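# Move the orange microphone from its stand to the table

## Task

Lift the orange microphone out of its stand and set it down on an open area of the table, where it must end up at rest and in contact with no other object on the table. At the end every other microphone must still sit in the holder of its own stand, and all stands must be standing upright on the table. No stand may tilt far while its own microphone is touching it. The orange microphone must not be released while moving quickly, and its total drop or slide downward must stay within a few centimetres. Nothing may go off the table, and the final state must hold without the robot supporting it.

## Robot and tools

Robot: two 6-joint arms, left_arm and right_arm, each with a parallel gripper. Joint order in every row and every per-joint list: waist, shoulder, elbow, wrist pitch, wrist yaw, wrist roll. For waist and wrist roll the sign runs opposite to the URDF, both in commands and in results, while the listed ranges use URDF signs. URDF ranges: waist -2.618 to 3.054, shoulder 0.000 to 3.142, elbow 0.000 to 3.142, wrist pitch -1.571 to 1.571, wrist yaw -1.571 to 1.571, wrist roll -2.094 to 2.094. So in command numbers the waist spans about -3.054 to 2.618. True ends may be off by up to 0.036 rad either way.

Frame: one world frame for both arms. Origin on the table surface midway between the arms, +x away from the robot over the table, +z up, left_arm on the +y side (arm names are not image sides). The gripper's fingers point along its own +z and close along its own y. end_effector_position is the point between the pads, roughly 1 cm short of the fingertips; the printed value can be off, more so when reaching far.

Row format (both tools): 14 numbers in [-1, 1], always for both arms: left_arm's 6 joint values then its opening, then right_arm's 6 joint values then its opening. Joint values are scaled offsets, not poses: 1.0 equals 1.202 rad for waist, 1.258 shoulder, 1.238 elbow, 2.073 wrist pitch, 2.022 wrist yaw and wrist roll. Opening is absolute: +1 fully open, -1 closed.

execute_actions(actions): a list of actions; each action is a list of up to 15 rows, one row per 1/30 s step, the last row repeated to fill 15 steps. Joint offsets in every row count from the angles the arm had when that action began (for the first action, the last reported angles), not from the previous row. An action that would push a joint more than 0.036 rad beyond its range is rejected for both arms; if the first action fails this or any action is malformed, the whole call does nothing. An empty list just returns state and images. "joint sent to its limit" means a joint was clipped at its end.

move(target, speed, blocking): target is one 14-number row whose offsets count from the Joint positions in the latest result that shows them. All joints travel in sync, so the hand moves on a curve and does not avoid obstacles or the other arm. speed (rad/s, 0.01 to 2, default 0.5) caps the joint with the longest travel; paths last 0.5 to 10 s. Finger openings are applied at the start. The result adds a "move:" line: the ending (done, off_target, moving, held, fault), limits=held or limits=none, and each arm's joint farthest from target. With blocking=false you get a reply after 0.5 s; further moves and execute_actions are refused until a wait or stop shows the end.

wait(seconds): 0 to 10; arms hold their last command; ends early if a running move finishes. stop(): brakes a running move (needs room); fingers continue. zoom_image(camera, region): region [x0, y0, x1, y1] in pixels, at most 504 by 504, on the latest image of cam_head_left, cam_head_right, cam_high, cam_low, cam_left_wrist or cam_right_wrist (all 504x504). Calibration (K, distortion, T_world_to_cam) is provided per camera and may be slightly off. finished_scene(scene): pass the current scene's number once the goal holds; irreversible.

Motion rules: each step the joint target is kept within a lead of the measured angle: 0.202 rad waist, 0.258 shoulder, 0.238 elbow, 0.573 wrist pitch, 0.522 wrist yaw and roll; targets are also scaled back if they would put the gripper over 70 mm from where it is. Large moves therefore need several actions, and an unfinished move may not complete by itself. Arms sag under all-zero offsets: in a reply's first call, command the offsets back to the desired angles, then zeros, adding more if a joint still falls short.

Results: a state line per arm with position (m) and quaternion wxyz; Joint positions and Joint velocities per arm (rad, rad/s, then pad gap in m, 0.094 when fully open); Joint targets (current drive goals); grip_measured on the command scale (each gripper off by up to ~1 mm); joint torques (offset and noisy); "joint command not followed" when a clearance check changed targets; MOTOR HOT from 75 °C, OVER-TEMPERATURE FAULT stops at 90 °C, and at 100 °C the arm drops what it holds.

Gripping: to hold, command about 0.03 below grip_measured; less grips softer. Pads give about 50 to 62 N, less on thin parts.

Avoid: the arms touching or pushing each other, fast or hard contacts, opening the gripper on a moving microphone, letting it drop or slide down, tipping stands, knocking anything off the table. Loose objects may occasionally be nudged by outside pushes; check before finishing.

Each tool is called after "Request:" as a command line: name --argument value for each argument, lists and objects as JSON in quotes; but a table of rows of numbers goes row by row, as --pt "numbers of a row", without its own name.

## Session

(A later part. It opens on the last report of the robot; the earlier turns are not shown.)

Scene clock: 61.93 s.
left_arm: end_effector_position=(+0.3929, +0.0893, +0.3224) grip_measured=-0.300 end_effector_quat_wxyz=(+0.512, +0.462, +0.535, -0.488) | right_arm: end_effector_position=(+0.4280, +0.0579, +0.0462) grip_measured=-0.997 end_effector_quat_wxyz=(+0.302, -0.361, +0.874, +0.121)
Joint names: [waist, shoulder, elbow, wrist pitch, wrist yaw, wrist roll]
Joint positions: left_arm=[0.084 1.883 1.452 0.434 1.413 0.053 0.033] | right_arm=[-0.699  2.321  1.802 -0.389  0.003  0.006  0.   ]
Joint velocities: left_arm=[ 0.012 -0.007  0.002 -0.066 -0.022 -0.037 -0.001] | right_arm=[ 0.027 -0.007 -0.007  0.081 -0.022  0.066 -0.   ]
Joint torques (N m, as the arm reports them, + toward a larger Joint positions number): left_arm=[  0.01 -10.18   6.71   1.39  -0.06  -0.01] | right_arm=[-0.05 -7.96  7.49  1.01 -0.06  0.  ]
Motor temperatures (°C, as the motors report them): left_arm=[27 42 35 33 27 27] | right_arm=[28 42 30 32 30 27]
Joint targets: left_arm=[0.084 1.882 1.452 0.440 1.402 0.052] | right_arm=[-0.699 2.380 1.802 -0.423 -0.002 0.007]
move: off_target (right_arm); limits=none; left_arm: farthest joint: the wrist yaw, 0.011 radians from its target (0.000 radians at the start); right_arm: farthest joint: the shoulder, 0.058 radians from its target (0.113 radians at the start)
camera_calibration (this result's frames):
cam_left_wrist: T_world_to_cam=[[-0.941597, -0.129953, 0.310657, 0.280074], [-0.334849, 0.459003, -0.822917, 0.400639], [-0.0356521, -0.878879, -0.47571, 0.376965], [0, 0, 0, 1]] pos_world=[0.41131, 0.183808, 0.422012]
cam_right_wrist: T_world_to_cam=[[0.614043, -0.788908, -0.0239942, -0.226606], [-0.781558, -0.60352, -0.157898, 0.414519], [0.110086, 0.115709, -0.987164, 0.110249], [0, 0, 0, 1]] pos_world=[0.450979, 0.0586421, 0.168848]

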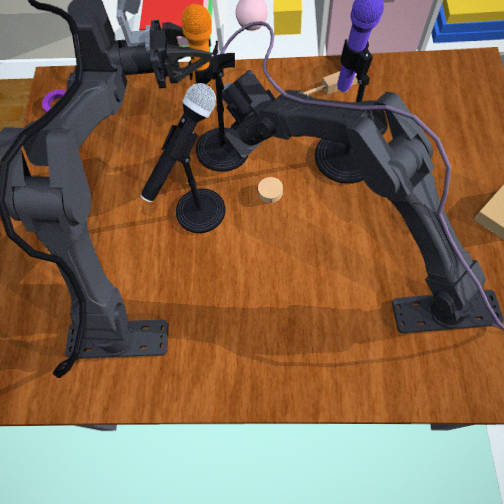

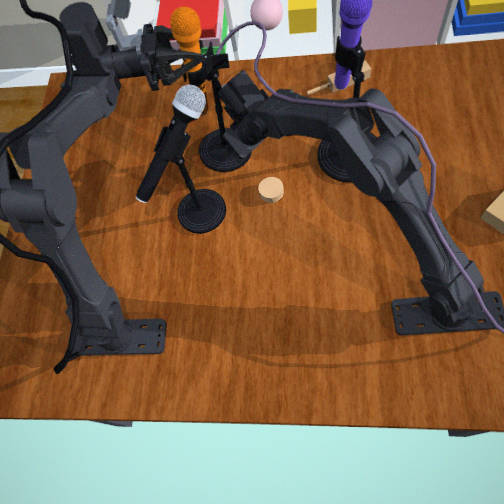

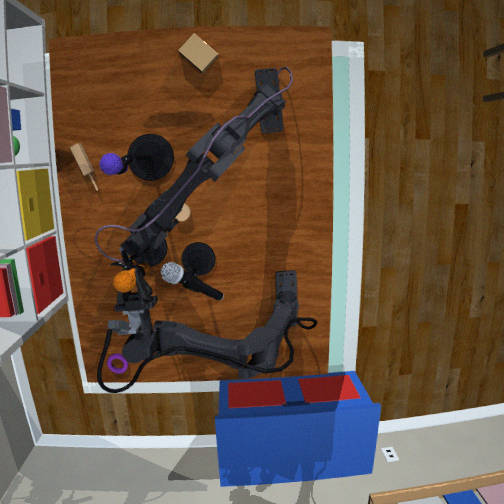

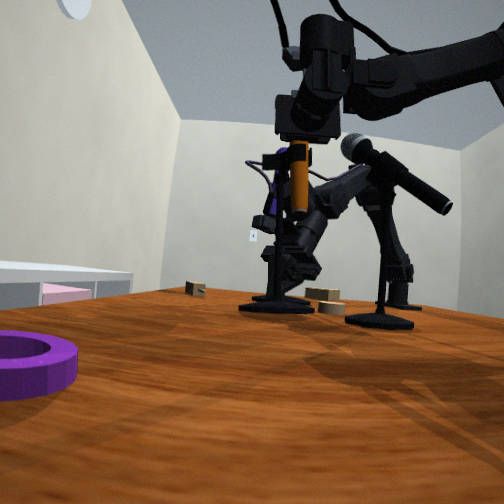

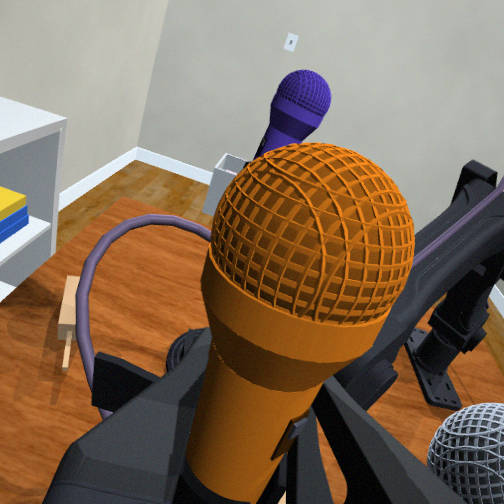

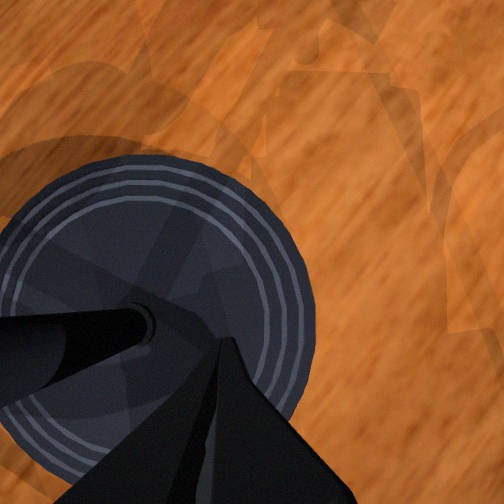

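Pull with sag compensation.

Request:
move --target '[0,-0.05,0.16,-0.01,0,0,-0.35,0,0.09,-0.03,-0.04,0,0,-1]' --speed 0.12

Scene clock: 66.67 s.
left_arm: end_effector_position=(+0.4024, +0.0890, +0.3482) grip_measured=-0.300 end_effector_quat_wxyz=(+0.519, +0.464, +0.533, -0.481) | right_arm: end_effector_position=(+0.4306, +0.0615, +0.0455) grip_measured=-0.997 end_effector_quat_wxyz=(+0.308, -0.356, +0.873, +0.128)
Joint names: [waist, shoulder, elbow, wrist pitch, wrist yaw, wrist roll]
Joint positions: left_arm=[0.084 1.9   1.577 0.329 1.404 0.038 0.033] | right_arm=[-0.699  2.329  1.802 -0.363 -0.001 -0.005  0.   ]
Joint velocities: left_arm=[ 0.007 -0.022 -0.027 -0.007  0.022  0.022 -0.   ] | right_arm=[-0.002 -0.002 -0.002  0.022  0.007 -0.022  0.001]
Joint torques (N m, as the arm reports them, + toward a larger Joint positions number): left_arm=[  0.04 -17.04  12.87   2.18   0.12   0.17] | right_arm=[-0.06 -5.62  4.86  0.46  0.04  0.08]
Motor temperatures (°C, as the motors report them): left_arm=[27 43 35 33 27 27] | right_arm=[28 41 30 31 30 27]
Joint targets: left_arm=[0.084 1.820 1.650 0.414 1.413 0.053] | right_arm=[-0.699 2.420 1.770 -0.457 0.002 0.005]
move: off_target (left_arm, right_arm); limits=none; left_arm: farthest joint: the wrist pitch, 0.084 radians from its target (0.021 radians at the start); right_arm: farthest joint: the wrist pitch, 0.109 radians from its target (0.083 radians at the start)
camera_calibration (this result's frames):
cam_left_wrist: T_world_to_cam=[[-0.94592, -0.138643, 0.29328, 0.289559], [-0.323828, 0.457198, -0.828315, 0.422861], [-0.0192469, -0.878492, -0.477369, 0.383256], [0, 0, 0, 1]] pos_world=[0.418211, 0.183501, 0.448295]
cam_right_wrist: T_world_to_cam=[[0.60942, -0.792021, -0.0361926, -0.222626], [-0.784299, -0.595535, -0.173819, 0.420044], [0.116114, 0.134314, -0.984112, 0.104995], [0, 0, 0, 1]] pos_world=[0.452922, 0.0597239, 0.168281]

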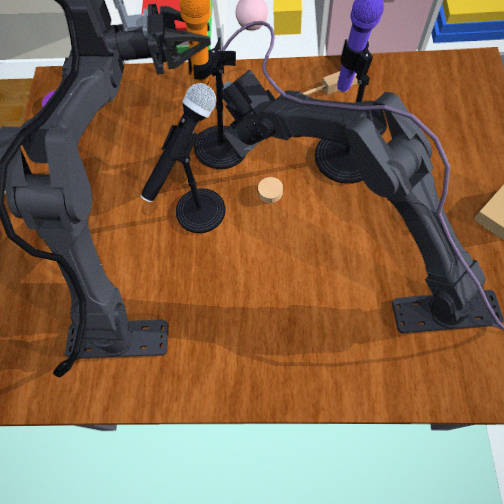

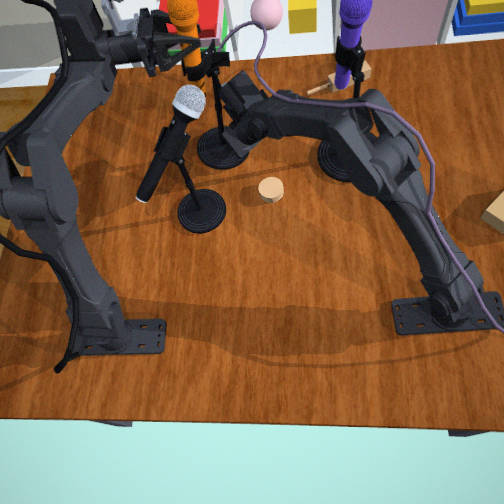

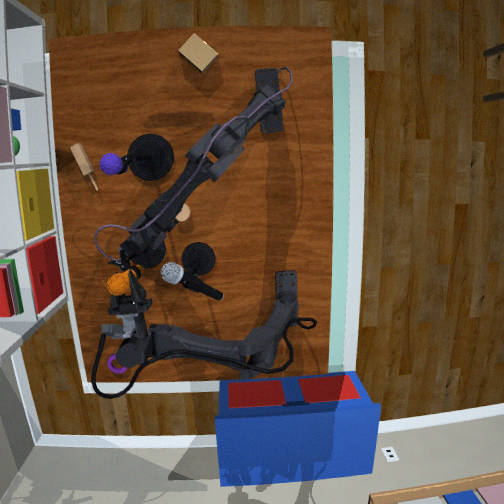

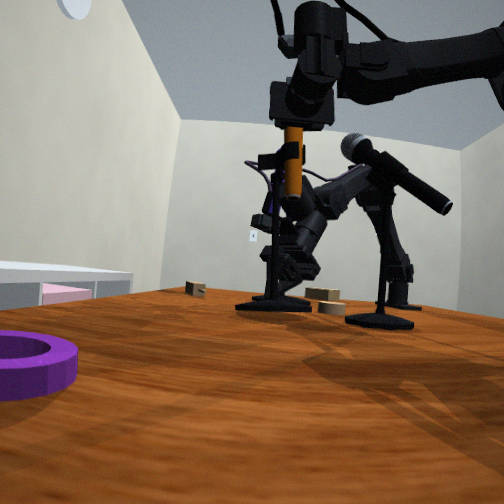

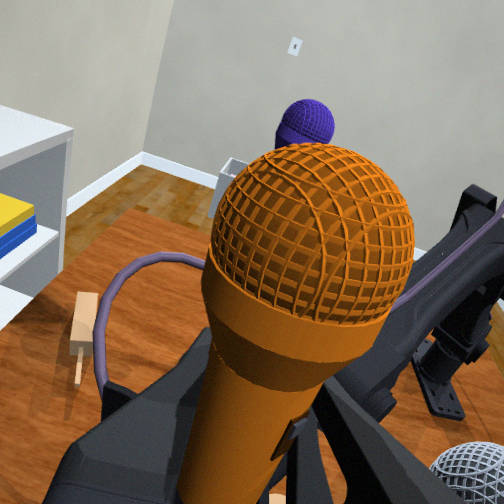

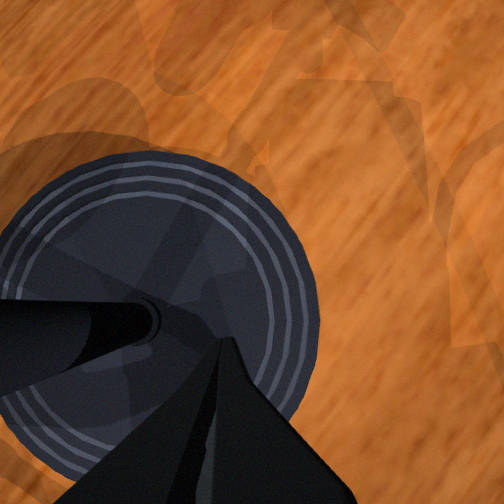

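Sliding. Repeat.

Request:
move --target '[0,-0.065,0.16,-0.02,0,0,-0.35,0,0.07,-0.03,-0.045,0,0,-1]' --speed 0.15

Request:
move --target '[0,-0.06,0.16,-0.02,0,0,-0.35,0,0.07,-0.03,-0.045,0,0,-1]' --speed 0.15

Scene clock: 72.13 s.
left_arm: end_effector_position=(+0.4069, +0.0890, +0.3718) grip_measured=-0.300 end_effector_quat_wxyz=(+0.518, +0.461, +0.538, -0.480) | right_arm: end_effector_position=(+0.4321, +0.0630, +0.0462) grip_measured=-0.997 end_effector_quat_wxyz=(+0.312, -0.353, +0.872, +0.130)
Joint names: [waist, shoulder, elbow, wrist pitch, wrist yaw, wrist roll]
Joint positions: left_arm=[0.084 1.909 1.693 0.197 1.396 0.021 0.033] | right_arm=[-0.699  2.332  1.802 -0.352 -0.001 -0.01   0.   ]
Joint velocities: left_arm=[ 0.012 -0.027  0.002 -0.081  0.051  0.037  0.001] | right_arm=[-0.002  0.002  0.007  0.081  0.022 -0.051  0.   ]
Joint torques (N m, as the arm reports them, + toward a larger Joint positions number): left_arm=[  0.03 -17.16  12.86   2.16   0.12   0.16] | right_arm=[-0.06 -6.13  4.47  0.38  0.    0.03]
Motor temperatures (°C, as the motors report them): left_arm=[27 47 37 34 27 27] | right_arm=[28 40 29 31 30 27]
Joint targets: left_arm=[0.084 1.829 1.765 0.278 1.403 0.036] | right_arm=[-0.699 2.416 1.765 -0.455 -0.001 -0.005]
move: off_target (left_arm, right_arm); limits=none; left_arm: farthest joint: the shoulder, 0.091 radians from its target (0.082 radians at the start); right_arm: farthest joint: the wrist pitch, 0.104 radians from its target (0.093 radians at the start)
camera_calibration (this result's frames):
cam_left_wrist: T_world_to_cam=[[-0.942042, -0.147933, 0.301117, 0.283241], [-0.335122, 0.457162, -0.82383, 0.446783], [-0.0157872, -0.876994, -0.480241, 0.394118], [0, 0, 0, 1]] pos_world=[0.422774, 0.183288, 0.472057]
cam_right_wrist: T_world_to_cam=[[0.606365, -0.79417, -0.0401987, -0.220768], [-0.785867, -0.590776, -0.182748, 0.42304], [0.121384, 0.142403, -0.982338, 0.102359], [0, 0, 0, 1]] pos_world=[0.453894, 0.0600179, 0.168986]

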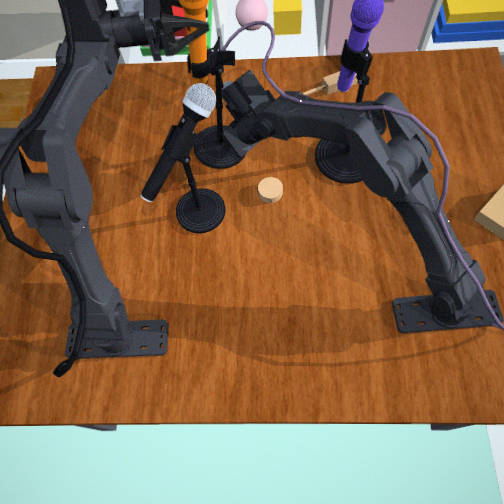

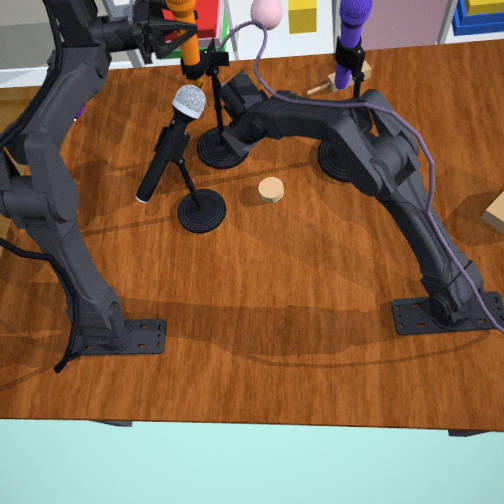

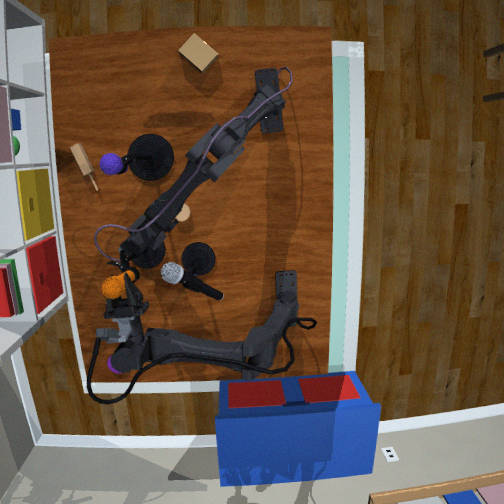

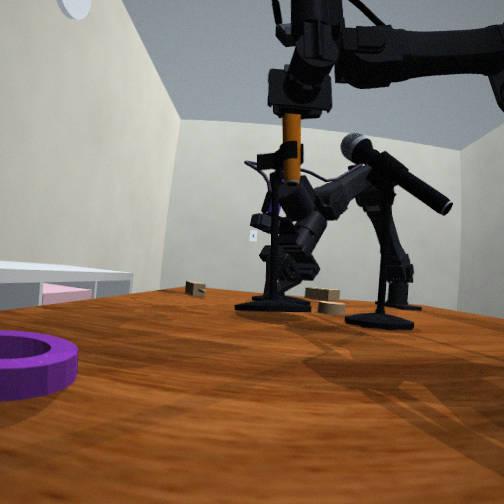

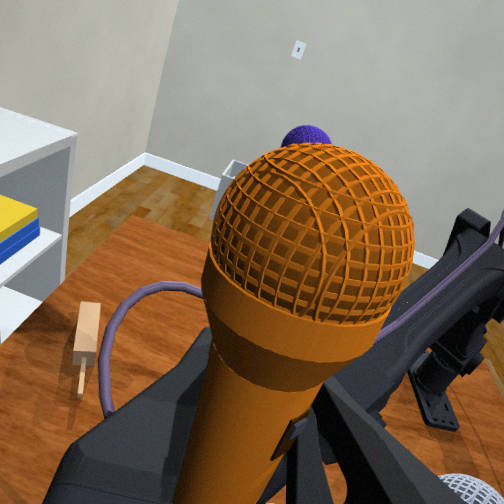

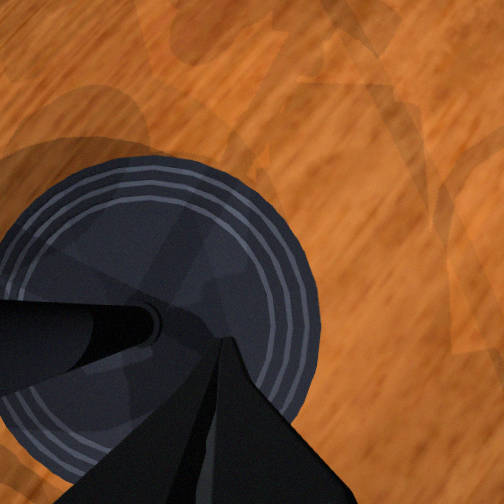

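Scene clock: 73.83 s.
left_arm: end_effector_position=(+0.4105, +0.0892, +0.3955) grip_measured=-0.300 end_effector_quat_wxyz=(+0.520, +0.458, +0.542, -0.475) | right_arm: end_effector_position=(+0.4338, +0.0648, +0.0461) grip_measured=-0.997 end_effector_quat_wxyz=(+0.316, -0.352, +0.871, +0.133)
Joint names: [waist, shoulder, elbow, wrist pitch, wrist yaw, wrist roll]
Joint positions: left_arm=[0.084 1.921 1.812 0.072 1.381 0.002 0.033] | right_arm=[-0.699  2.336  1.803 -0.338 -0.002 -0.011  0.   ]
Joint velocities: left_arm=[-0.002  0.002 -0.007  0.007  0.066 -0.037  0.002] | right_arm=[ 0.007 -0.007 -0.002  0.007  0.007  0.051 -0.   ]
Joint torques (N m, as the arm reports them, + toward a larger Joint positions number): left_arm=[  0.03 -17.12  12.63   2.13   0.18   0.18] | right_arm=[-0.06 -6.24  4.51  0.36  0.01  0.  ]
Motor temperatures (°C, as the motors report them): left_arm=[27 47 38 34 27 27] | right_arm=[28 39 29 31 30 27]
Joint targets: left_arm=[0.084 1.842 1.883 0.147 1.394 0.019] | right_arm=[-0.699 2.419 1.766 -0.444 -0.001 -0.010]
move: off_target (left_arm, right_arm); limits=none; left_arm: farthest joint: the shoulder, 0.088 radians from its target (0.075 radians at the start); right_arm: farthest joint: the wrist pitch, 0.108 radians from its target (0.093 radians at the start)
camera_calibration (this result's frames):
cam_left_wrist: T_world_to_cam=[[-0.939784, -0.162624, 0.3006, 0.280061], [-0.341755, 0.455428, -0.822063, 0.469588], [-0.00321443, -0.875293, -0.483582, 0.401806], [0, 0, 0, 1]] pos_world=[0.424972, 0.183379, 0.496151]
cam_right_wrist: T_world_to_cam=[[0.60632, -0.794067, -0.0428091, -0.220187], [-0.784897, -0.588935, -0.192597, 0.425355], [0.127723, 0.150376, -0.980344, 0.0984855], [0, 0, 0, 1]] pos_world=[0.454785, 0.0608535, 0.169046]

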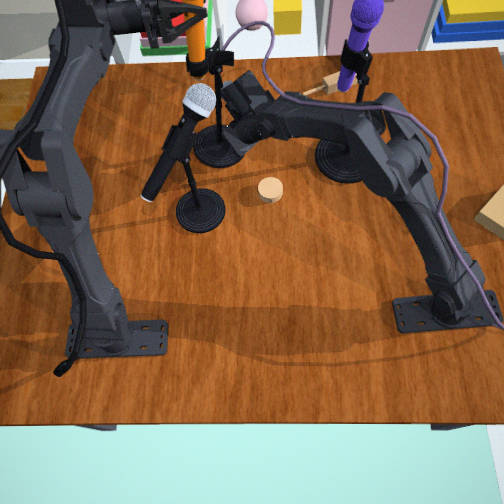

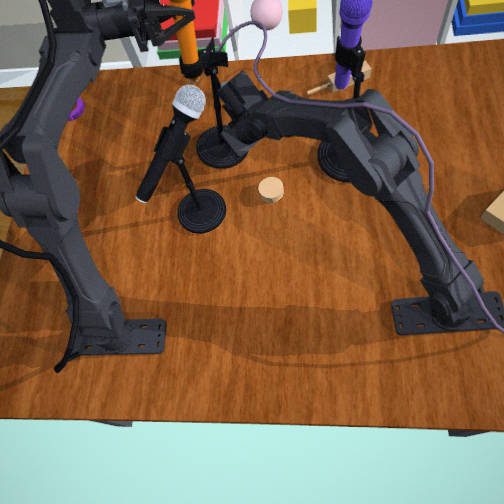

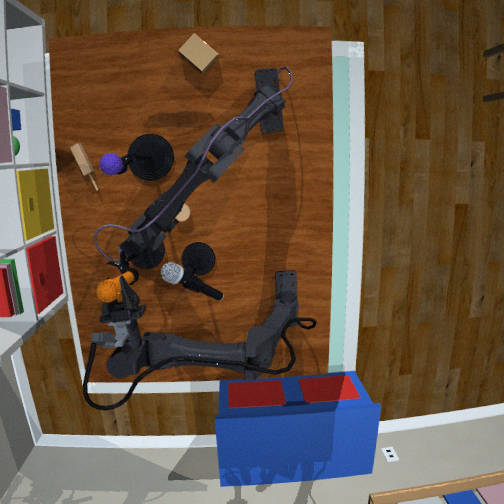

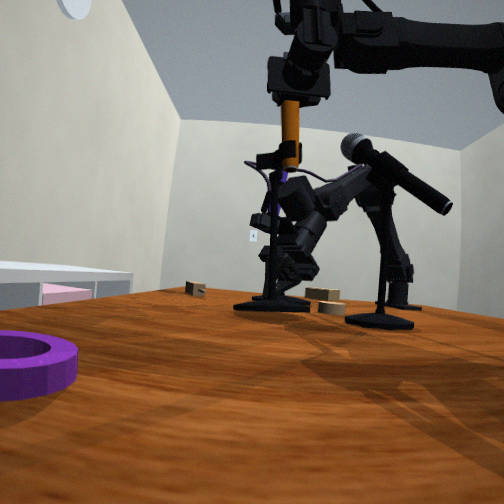

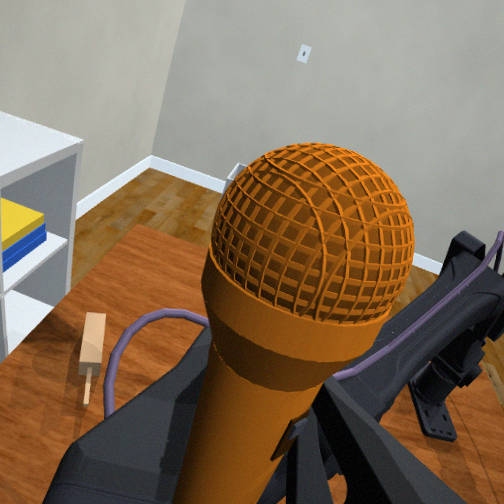

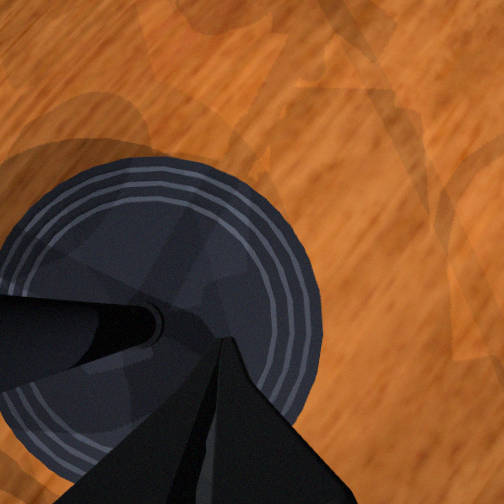

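Request:
move --target '[0,-0.065,0.16,-0.01,0,0,-0.35,0,0.07,-0.03,-0.045,0,0,-1]' --speed 0.15

Request:
move --target '[0,-0.04,0.16,-0.03,0,0,-0.35,0,0.07,-0.03,-0.045,0,0,-1]' --speed 0.15

Scene clock: 79.13 s.
left_arm: end_effector_position=(+0.4108, +0.0898, +0.4207) grip_measured=-0.300 end_effector_quat_wxyz=(+0.527, +0.457, +0.543, -0.467) | right_arm: end_effector_position=(+0.4358, +0.0672, +0.0463) grip_measured=-0.997 end_effector_quat_wxyz=(+0.322, -0.352, +0.869, +0.136)
Joint names: [waist, shoulder, elbow, wrist pitch, wrist yaw, wrist roll]
Joint positions: left_arm=[ 0.084  1.931  1.93  -0.04   1.365 -0.015  0.033] | right_arm=[-0.699  2.341  1.803 -0.32  -0.003 -0.011  0.   ]
Joint velocities: left_arm=[ 0.012  0.002 -0.002 -0.125 -0.037  0.037 -0.001] | right_arm=[ 0.007 -0.007 -0.002 -0.037  0.066 -0.037  0.001]
Joint torques (N m, as the arm reports them, + toward a larger Joint positions number): left_arm=[  0.03 -17.01  12.33   2.13   0.2    0.17] | right_arm=[-0.06 -6.4   4.51  0.34  0.01 -0.01]
Motor temperatures (°C, as the motors report them): left_arm=[27 50 39 35 27 27] | right_arm=[28 39 29 31 30 27]
Joint targets: left_arm=[0.084 1.853 1.998 0.037 1.378 -0.000] | right_arm=[-0.699 2.422 1.766 -0.429 -0.002 -0.011]
move: off_target (left_arm, right_arm); limits=none; left_arm: farthest joint: the shoulder, 0.092 radians from its target (0.082 radians at the start); right_arm: farthest joint: the wrist pitch, 0.111 radians from its target (0.094 radians at the start)
camera_calibration (this result's frames):
cam_left_wrist: T_world_to_cam=[[-0.941009, -0.178893, 0.287226, 0.280502], [-0.337923, 0.452672, -0.825164, 0.490145], [0.017597, -0.873548, -0.486421, 0.406963], [0, 0, 0, 1]] pos_world=[0.422425, 0.183807, 0.521837]
cam_right_wrist: T_world_to_cam=[[0.607491, -0.793015, -0.0456382, -0.219965], [-0.782585, -0.58768, -0.205409, 0.427893], [0.136071, 0.1605, -0.977612, 0.0935569], [0, 0, 0, 1]] pos_world=[0.455758, 0.0620126, 0.169316]

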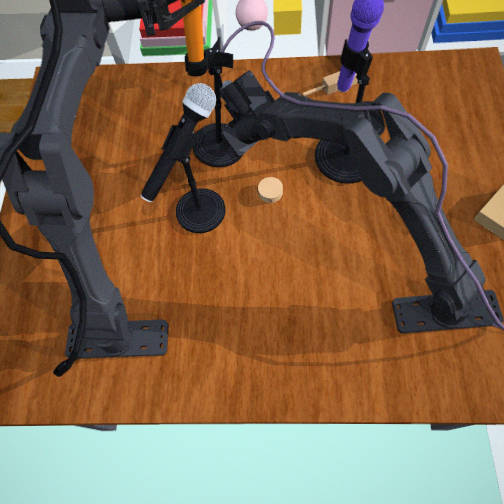

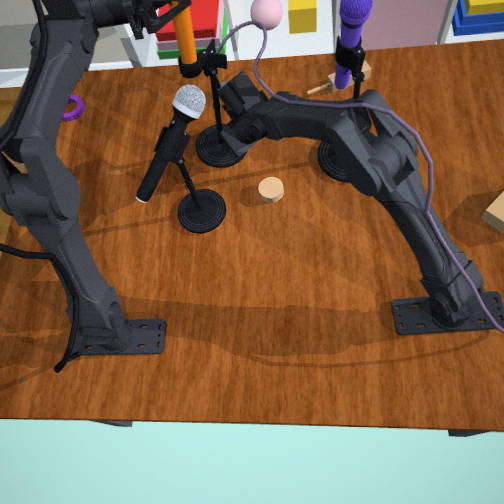

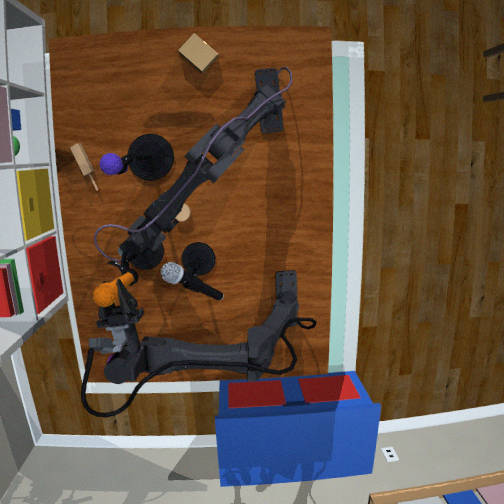

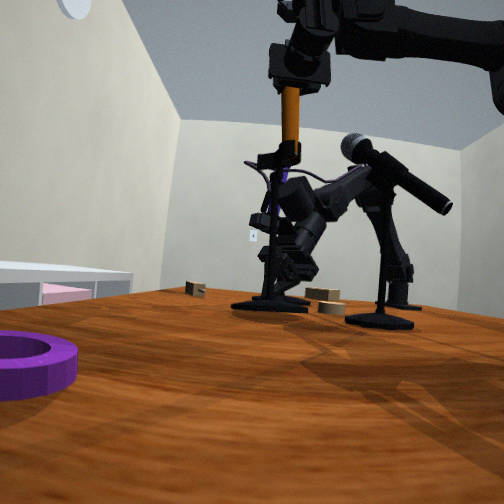

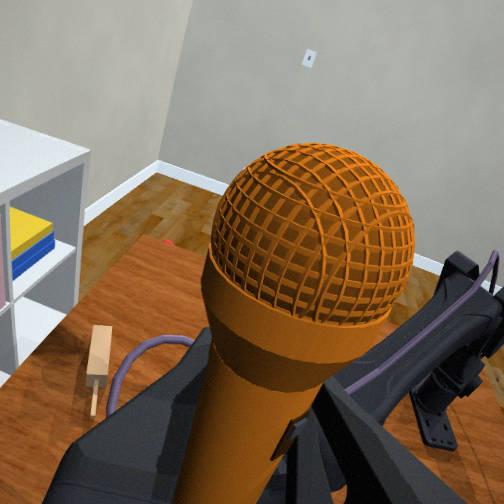

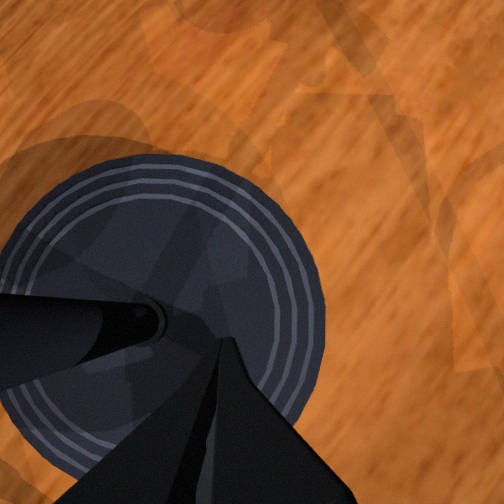

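Scene clock: 80.83 s.
left_arm: end_effector_position=(+0.3858, +0.0915, +0.4864) grip_measured=-0.300 end_effector_quat_wxyz=(+0.565, +0.485, +0.506, -0.436) | right_arm: end_effector_position=(+0.4371, +0.0692, +0.0441) grip_measured=-0.998 end_effector_quat_wxyz=(+0.324, -0.351, +0.867, +0.138)
Joint names: [waist, shoulder, elbow, wrist pitch, wrist yaw, wrist roll]
Joint positions: left_arm=[ 0.084  1.899  2.103 -0.118  1.36  -0.022  0.033] | right_arm=[-0.699  2.349  1.803 -0.305 -0.006 -0.011  0.   ]
Joint velocities: left_arm=[ 0.002  0.002 -0.007 -0.007  0.051 -0.051  0.   ] | right_arm=[ 0.007 -0.002  0.007 -0.007 -0.051 -0.022  0.   ]
Joint torques (N m, as the arm reports them, + toward a larger Joint positions number): left_arm=[  0.02 -11.19   8.19   1.5    0.04   0.07] | right_arm=[-0.06 -6.55  4.44  0.36  0.02 -0.01]
Motor temperatures (°C, as the motors report them): left_arm=[27 50 39 35 27 27] | right_arm=[28 39 29 31 30 27]
Joint targets: left_arm=[0.084 1.881 2.128 -0.102 1.365 -0.015] | right_arm=[-0.699 2.429 1.766 -0.413 -0.003 -0.011]
move: off_target (left_arm, right_arm); limits=none; left_arm: farthest joint: the elbow, 0.025 radians from its target (0.198 radians at the start); right_arm: farthest joint: the wrist pitch, 0.108 radians from its target (0.093 radians at the start)
camera_calibration (this result's frames):
cam_left_wrist: T_world_to_cam=[[-0.970259, -0.181741, 0.1599, 0.311898], [-0.2262, 0.445461, -0.866255, 0.512674], [0.0862053, -0.876661, -0.473322, 0.408264], [0, 0, 0, 1]] pos_world=[0.383394, 0.186218, 0.587475]
cam_right_wrist: T_world_to_cam=[[0.609057, -0.79164, -0.0485316, -0.219955], [-0.780773, -0.587689, -0.212169, 0.429128], [0.13944, 0.167115, -0.976027, 0.0889823], [0, 0, 0, 1]] pos_world=[0.456609, 0.0631983, 0.167222]

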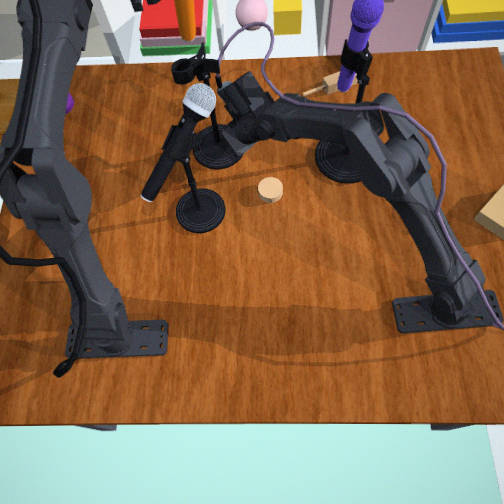

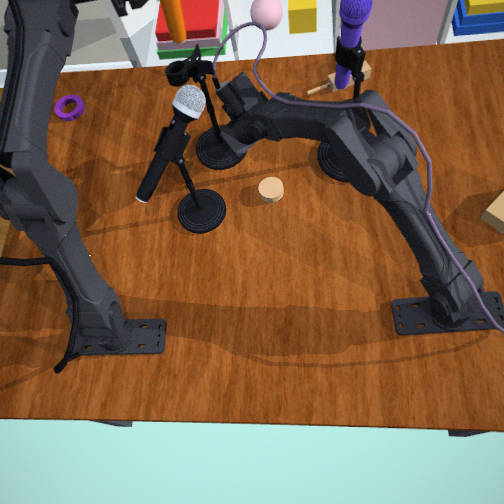

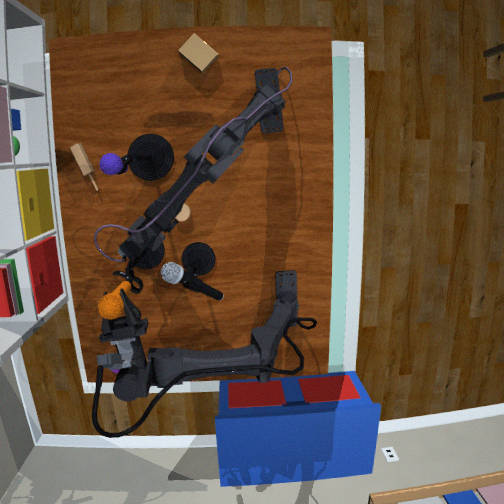

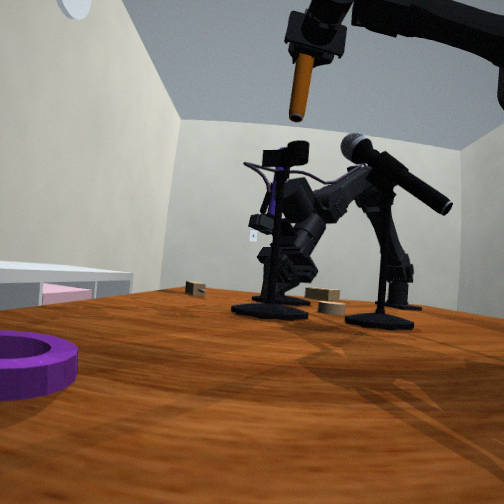

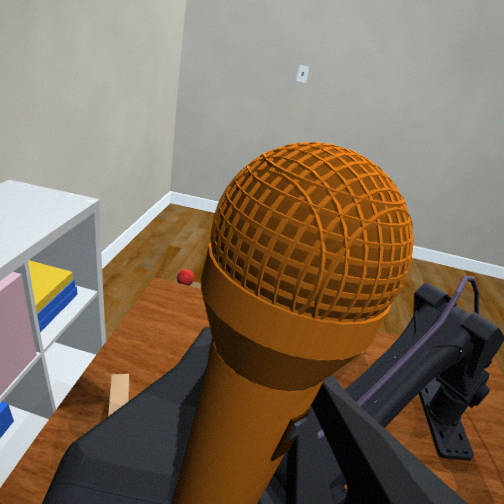

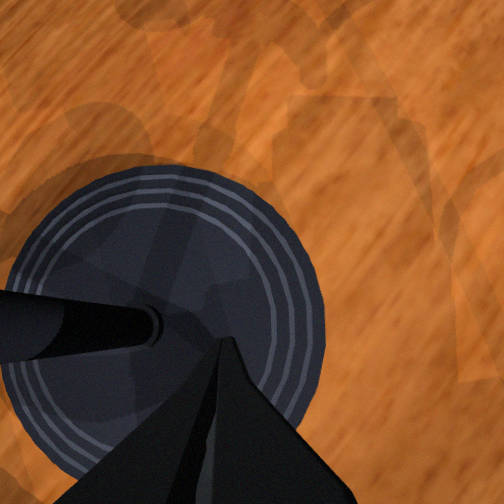

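Request:
move --target '[-0.2,0,0,0,-0.3,0,-0.35,0.05,-0.15,-0.05,-0.1,0,0,-1]' --speed 0.6

Request:
move --target '[0,0,-0.53,-0.46,-0.375,0,-0.35,0,-0.3,-0.2,0,0,0,-1]' --speed 0.8

Scene clock: 85.93 s.
left_arm: end_effector_position=(+0.5018, +0.2657, +0.4899) grip_measured=-0.300 end_effector_quat_wxyz=(+0.699, +0.221, +0.654, -0.186) | right_arm: end_effector_position=(+0.4312, +0.0192, +0.0967) grip_measured=-0.998 end_effector_quat_wxyz=(+0.304, -0.331, +0.885, +0.120)
Joint names: [waist, shoulder, elbow, wrist pitch, wrist yaw, wrist roll]
Joint positions: left_arm=[-0.156  1.899  2.103 -0.14   0.765 -0.022  0.033] | right_arm=[-0.644  2.173  1.758 -0.491 -0.006 -0.011  0.   ]
Joint velocities: left_arm=[ 0.007 -0.012  0.012  0.007 -0.066  0.037  0.001] | right_arm=[ 0.002  0.012  0.007 -0.037 -0.007 -0.007 -0.001]
Joint torques (N m, as the arm reports them, + toward a larger Joint positions number): left_arm=[  0.04 -10.09   6.52   1.9   -0.11   0.  ] | right_arm=[  0.39 -12.3    6.29   1.11   0.    -0.01]
Motor temperatures (°C, as the motors report them): left_arm=[27 48 38 35 27 27] | right_arm=[28 40 29 31 30 27]
Joint targets: left_arm=[-0.156 1.899 2.103 -0.118 0.753 -0.022] | right_arm=[-0.638 2.160 1.742 -0.512 -0.006 -0.011]
move: off_target (left_arm, right_arm); limits=none; left_arm: farthest joint: the wrist pitch, 0.022 radians from its target (0.000 radians at the start); right_arm: farthest joint: the wrist pitch, 0.021 radians from its target (0.207 radians at the start)
camera_calibration (this result's frames):
cam_left_wrist: T_world_to_cam=[[-0.517409, -0.831996, 0.200178, 0.381291], [-0.480587, 0.0889671, -0.872423, 0.689726], [0.708043, -0.547602, -0.445878, 0.139765], [0, 0, 0, 1]] pos_world=[0.429797, 0.332406, 0.587725]
cam_right_wrist: T_world_to_cam=[[0.562792, -0.82555, -0.0416162, -0.233394], [-0.819584, -0.550764, -0.157928, 0.417046], [0.107456, 0.122988, -0.986573, 0.165188], [0, 0, 0, 1]] pos_world=[0.455406, 0.0166997, 0.21912]

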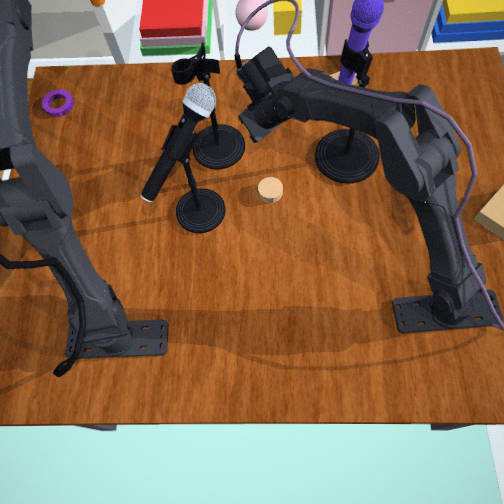

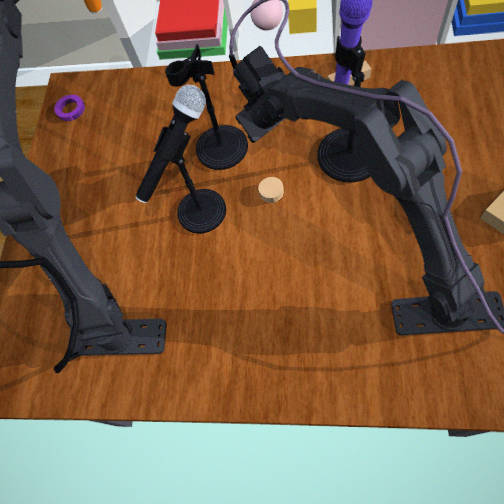

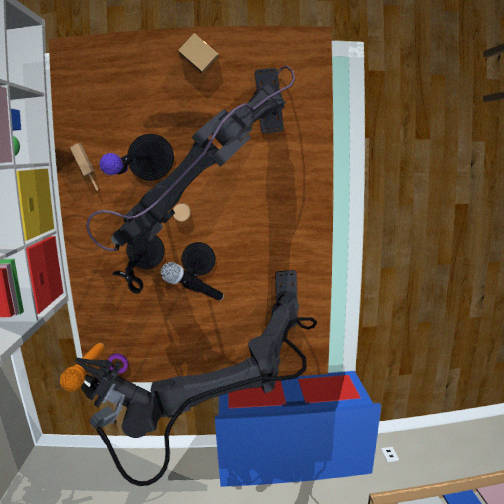

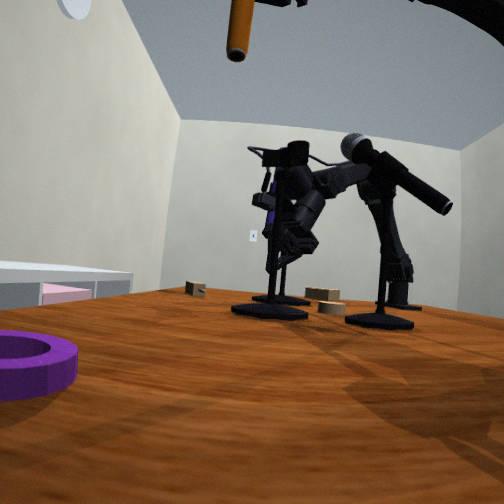

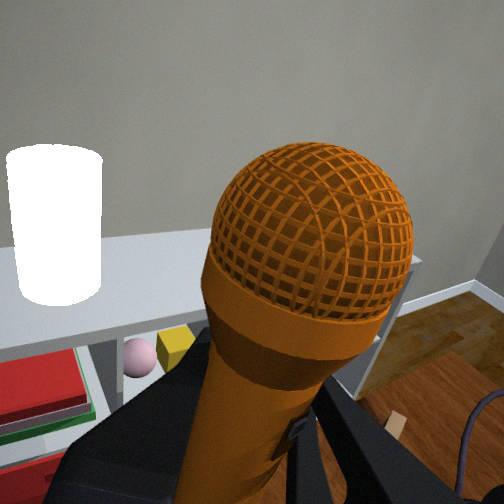

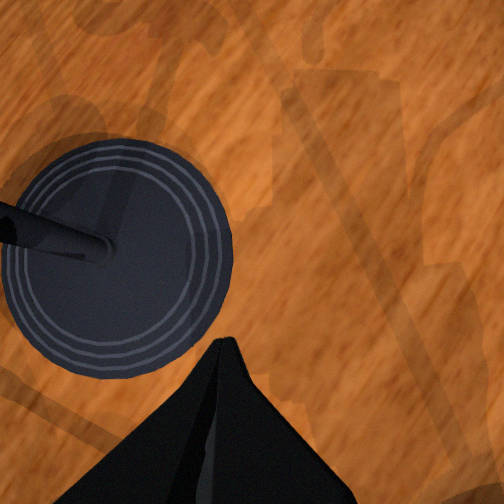

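Scene clock: 87.93 s.
left_arm: end_effector_position=(+0.3104, +0.3532, +0.0615) grip_measured=-0.300 end_effector_quat_wxyz=(+0.010, -0.079, +0.997, -0.007) | right_arm: end_effector_position=(+0.3879, -0.0191, +0.1930) grip_measured=-0.998 end_effector_quat_wxyz=(+0.365, -0.322, +0.862, +0.143)
Joint names: [waist, shoulder, elbow, wrist pitch, wrist yaw, wrist roll]
Joint positions: left_arm=[-0.156  1.913  1.443 -1.082  0.017 -0.022  0.033] | right_arm=[-0.644  1.809  1.529 -0.485 -0.006 -0.011  0.   ]
Joint velocities: left_arm=[ 0.012 -0.002 -0.002 -0.051  0.037  0.022  0.   ] | right_arm=[ 0.002  0.007 -0.012  0.007  0.037  0.007 -0.001]
Joint torques (N m, as the arm reports them, + toward a larger Joint positions number): left_arm=[  0.02 -10.55   6.11   0.24  -0.09   0.  ] | right_arm=[-0.06 -9.73  6.41  1.45  0.   -0.02]
Motor temperatures (°C, as the motors report them): left_arm=[27 47 38 35 27 27] | right_arm=[28 40 29 31 30 27]
Joint targets: left_arm=[-0.156 1.899 1.447 -1.094 0.007 -0.022] | right_arm=[-0.644 1.796 1.510 -0.491 -0.006 -0.011]
move: done; limits=none; left_arm: farthest joint: the shoulder, 0.014 radians from its target (0.000 radians at the start); right_arm: farthest joint: the elbow, 0.018 radians from its target (0.248 radians at the start)
camera_calibration (this result's frames):
cam_left_wrist: T_world_to_cam=[[0.412155, -0.910952, -0.0171413, 0.193625], [-0.797116, -0.369635, 0.477467, 0.393408], [-0.441286, -0.183127, -0.878482, 0.386735], [0, 0, 0, 1]] pos_world=[0.40445, 0.392622, 0.155219]
cam_right_wrist: T_world_to_cam=[[0.568095, -0.82086, -0.0587965, -0.235279], [-0.795735, -0.52967, -0.293691, 0.393089], [0.209936, 0.213631, -0.954091, 0.225223], [0, 0, 0, 1]] pos_world=[0.399173, -0.033038, 0.316496]

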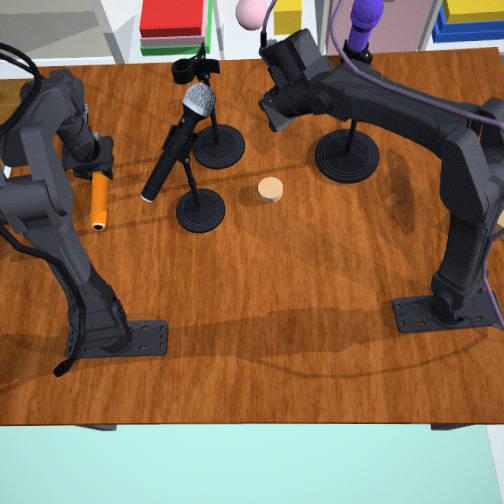

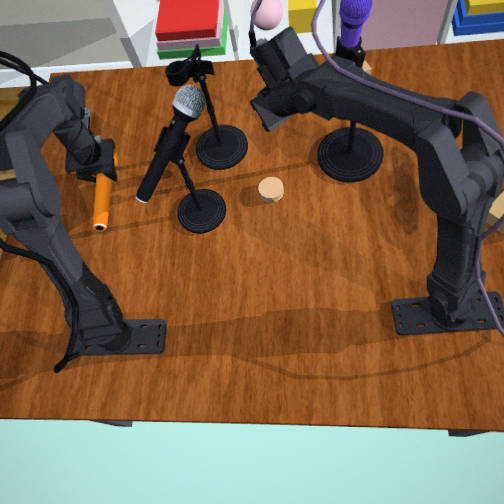

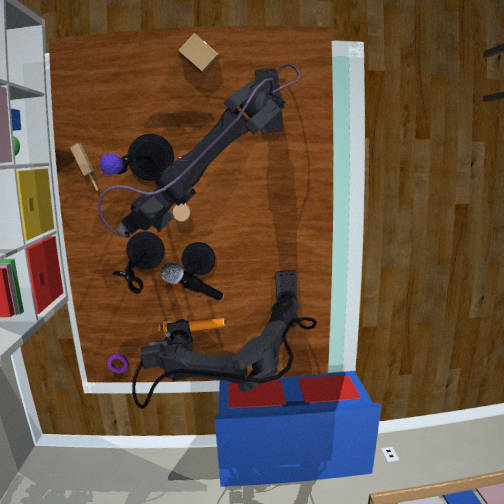

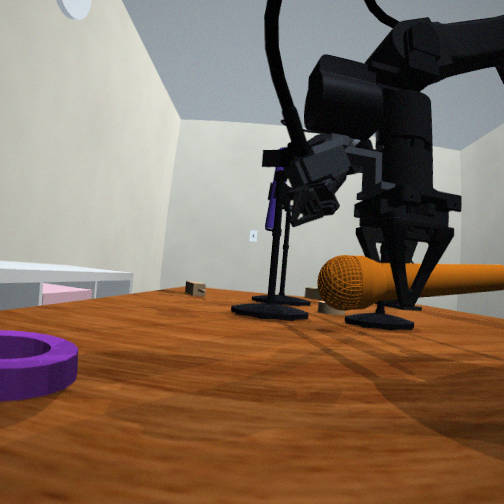

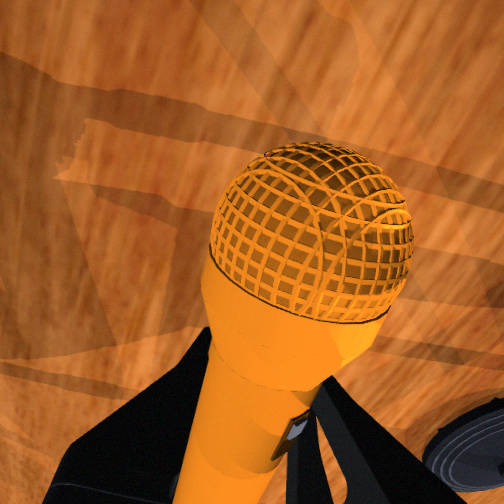

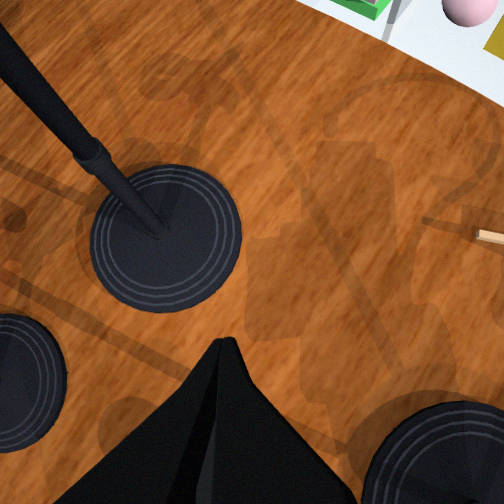

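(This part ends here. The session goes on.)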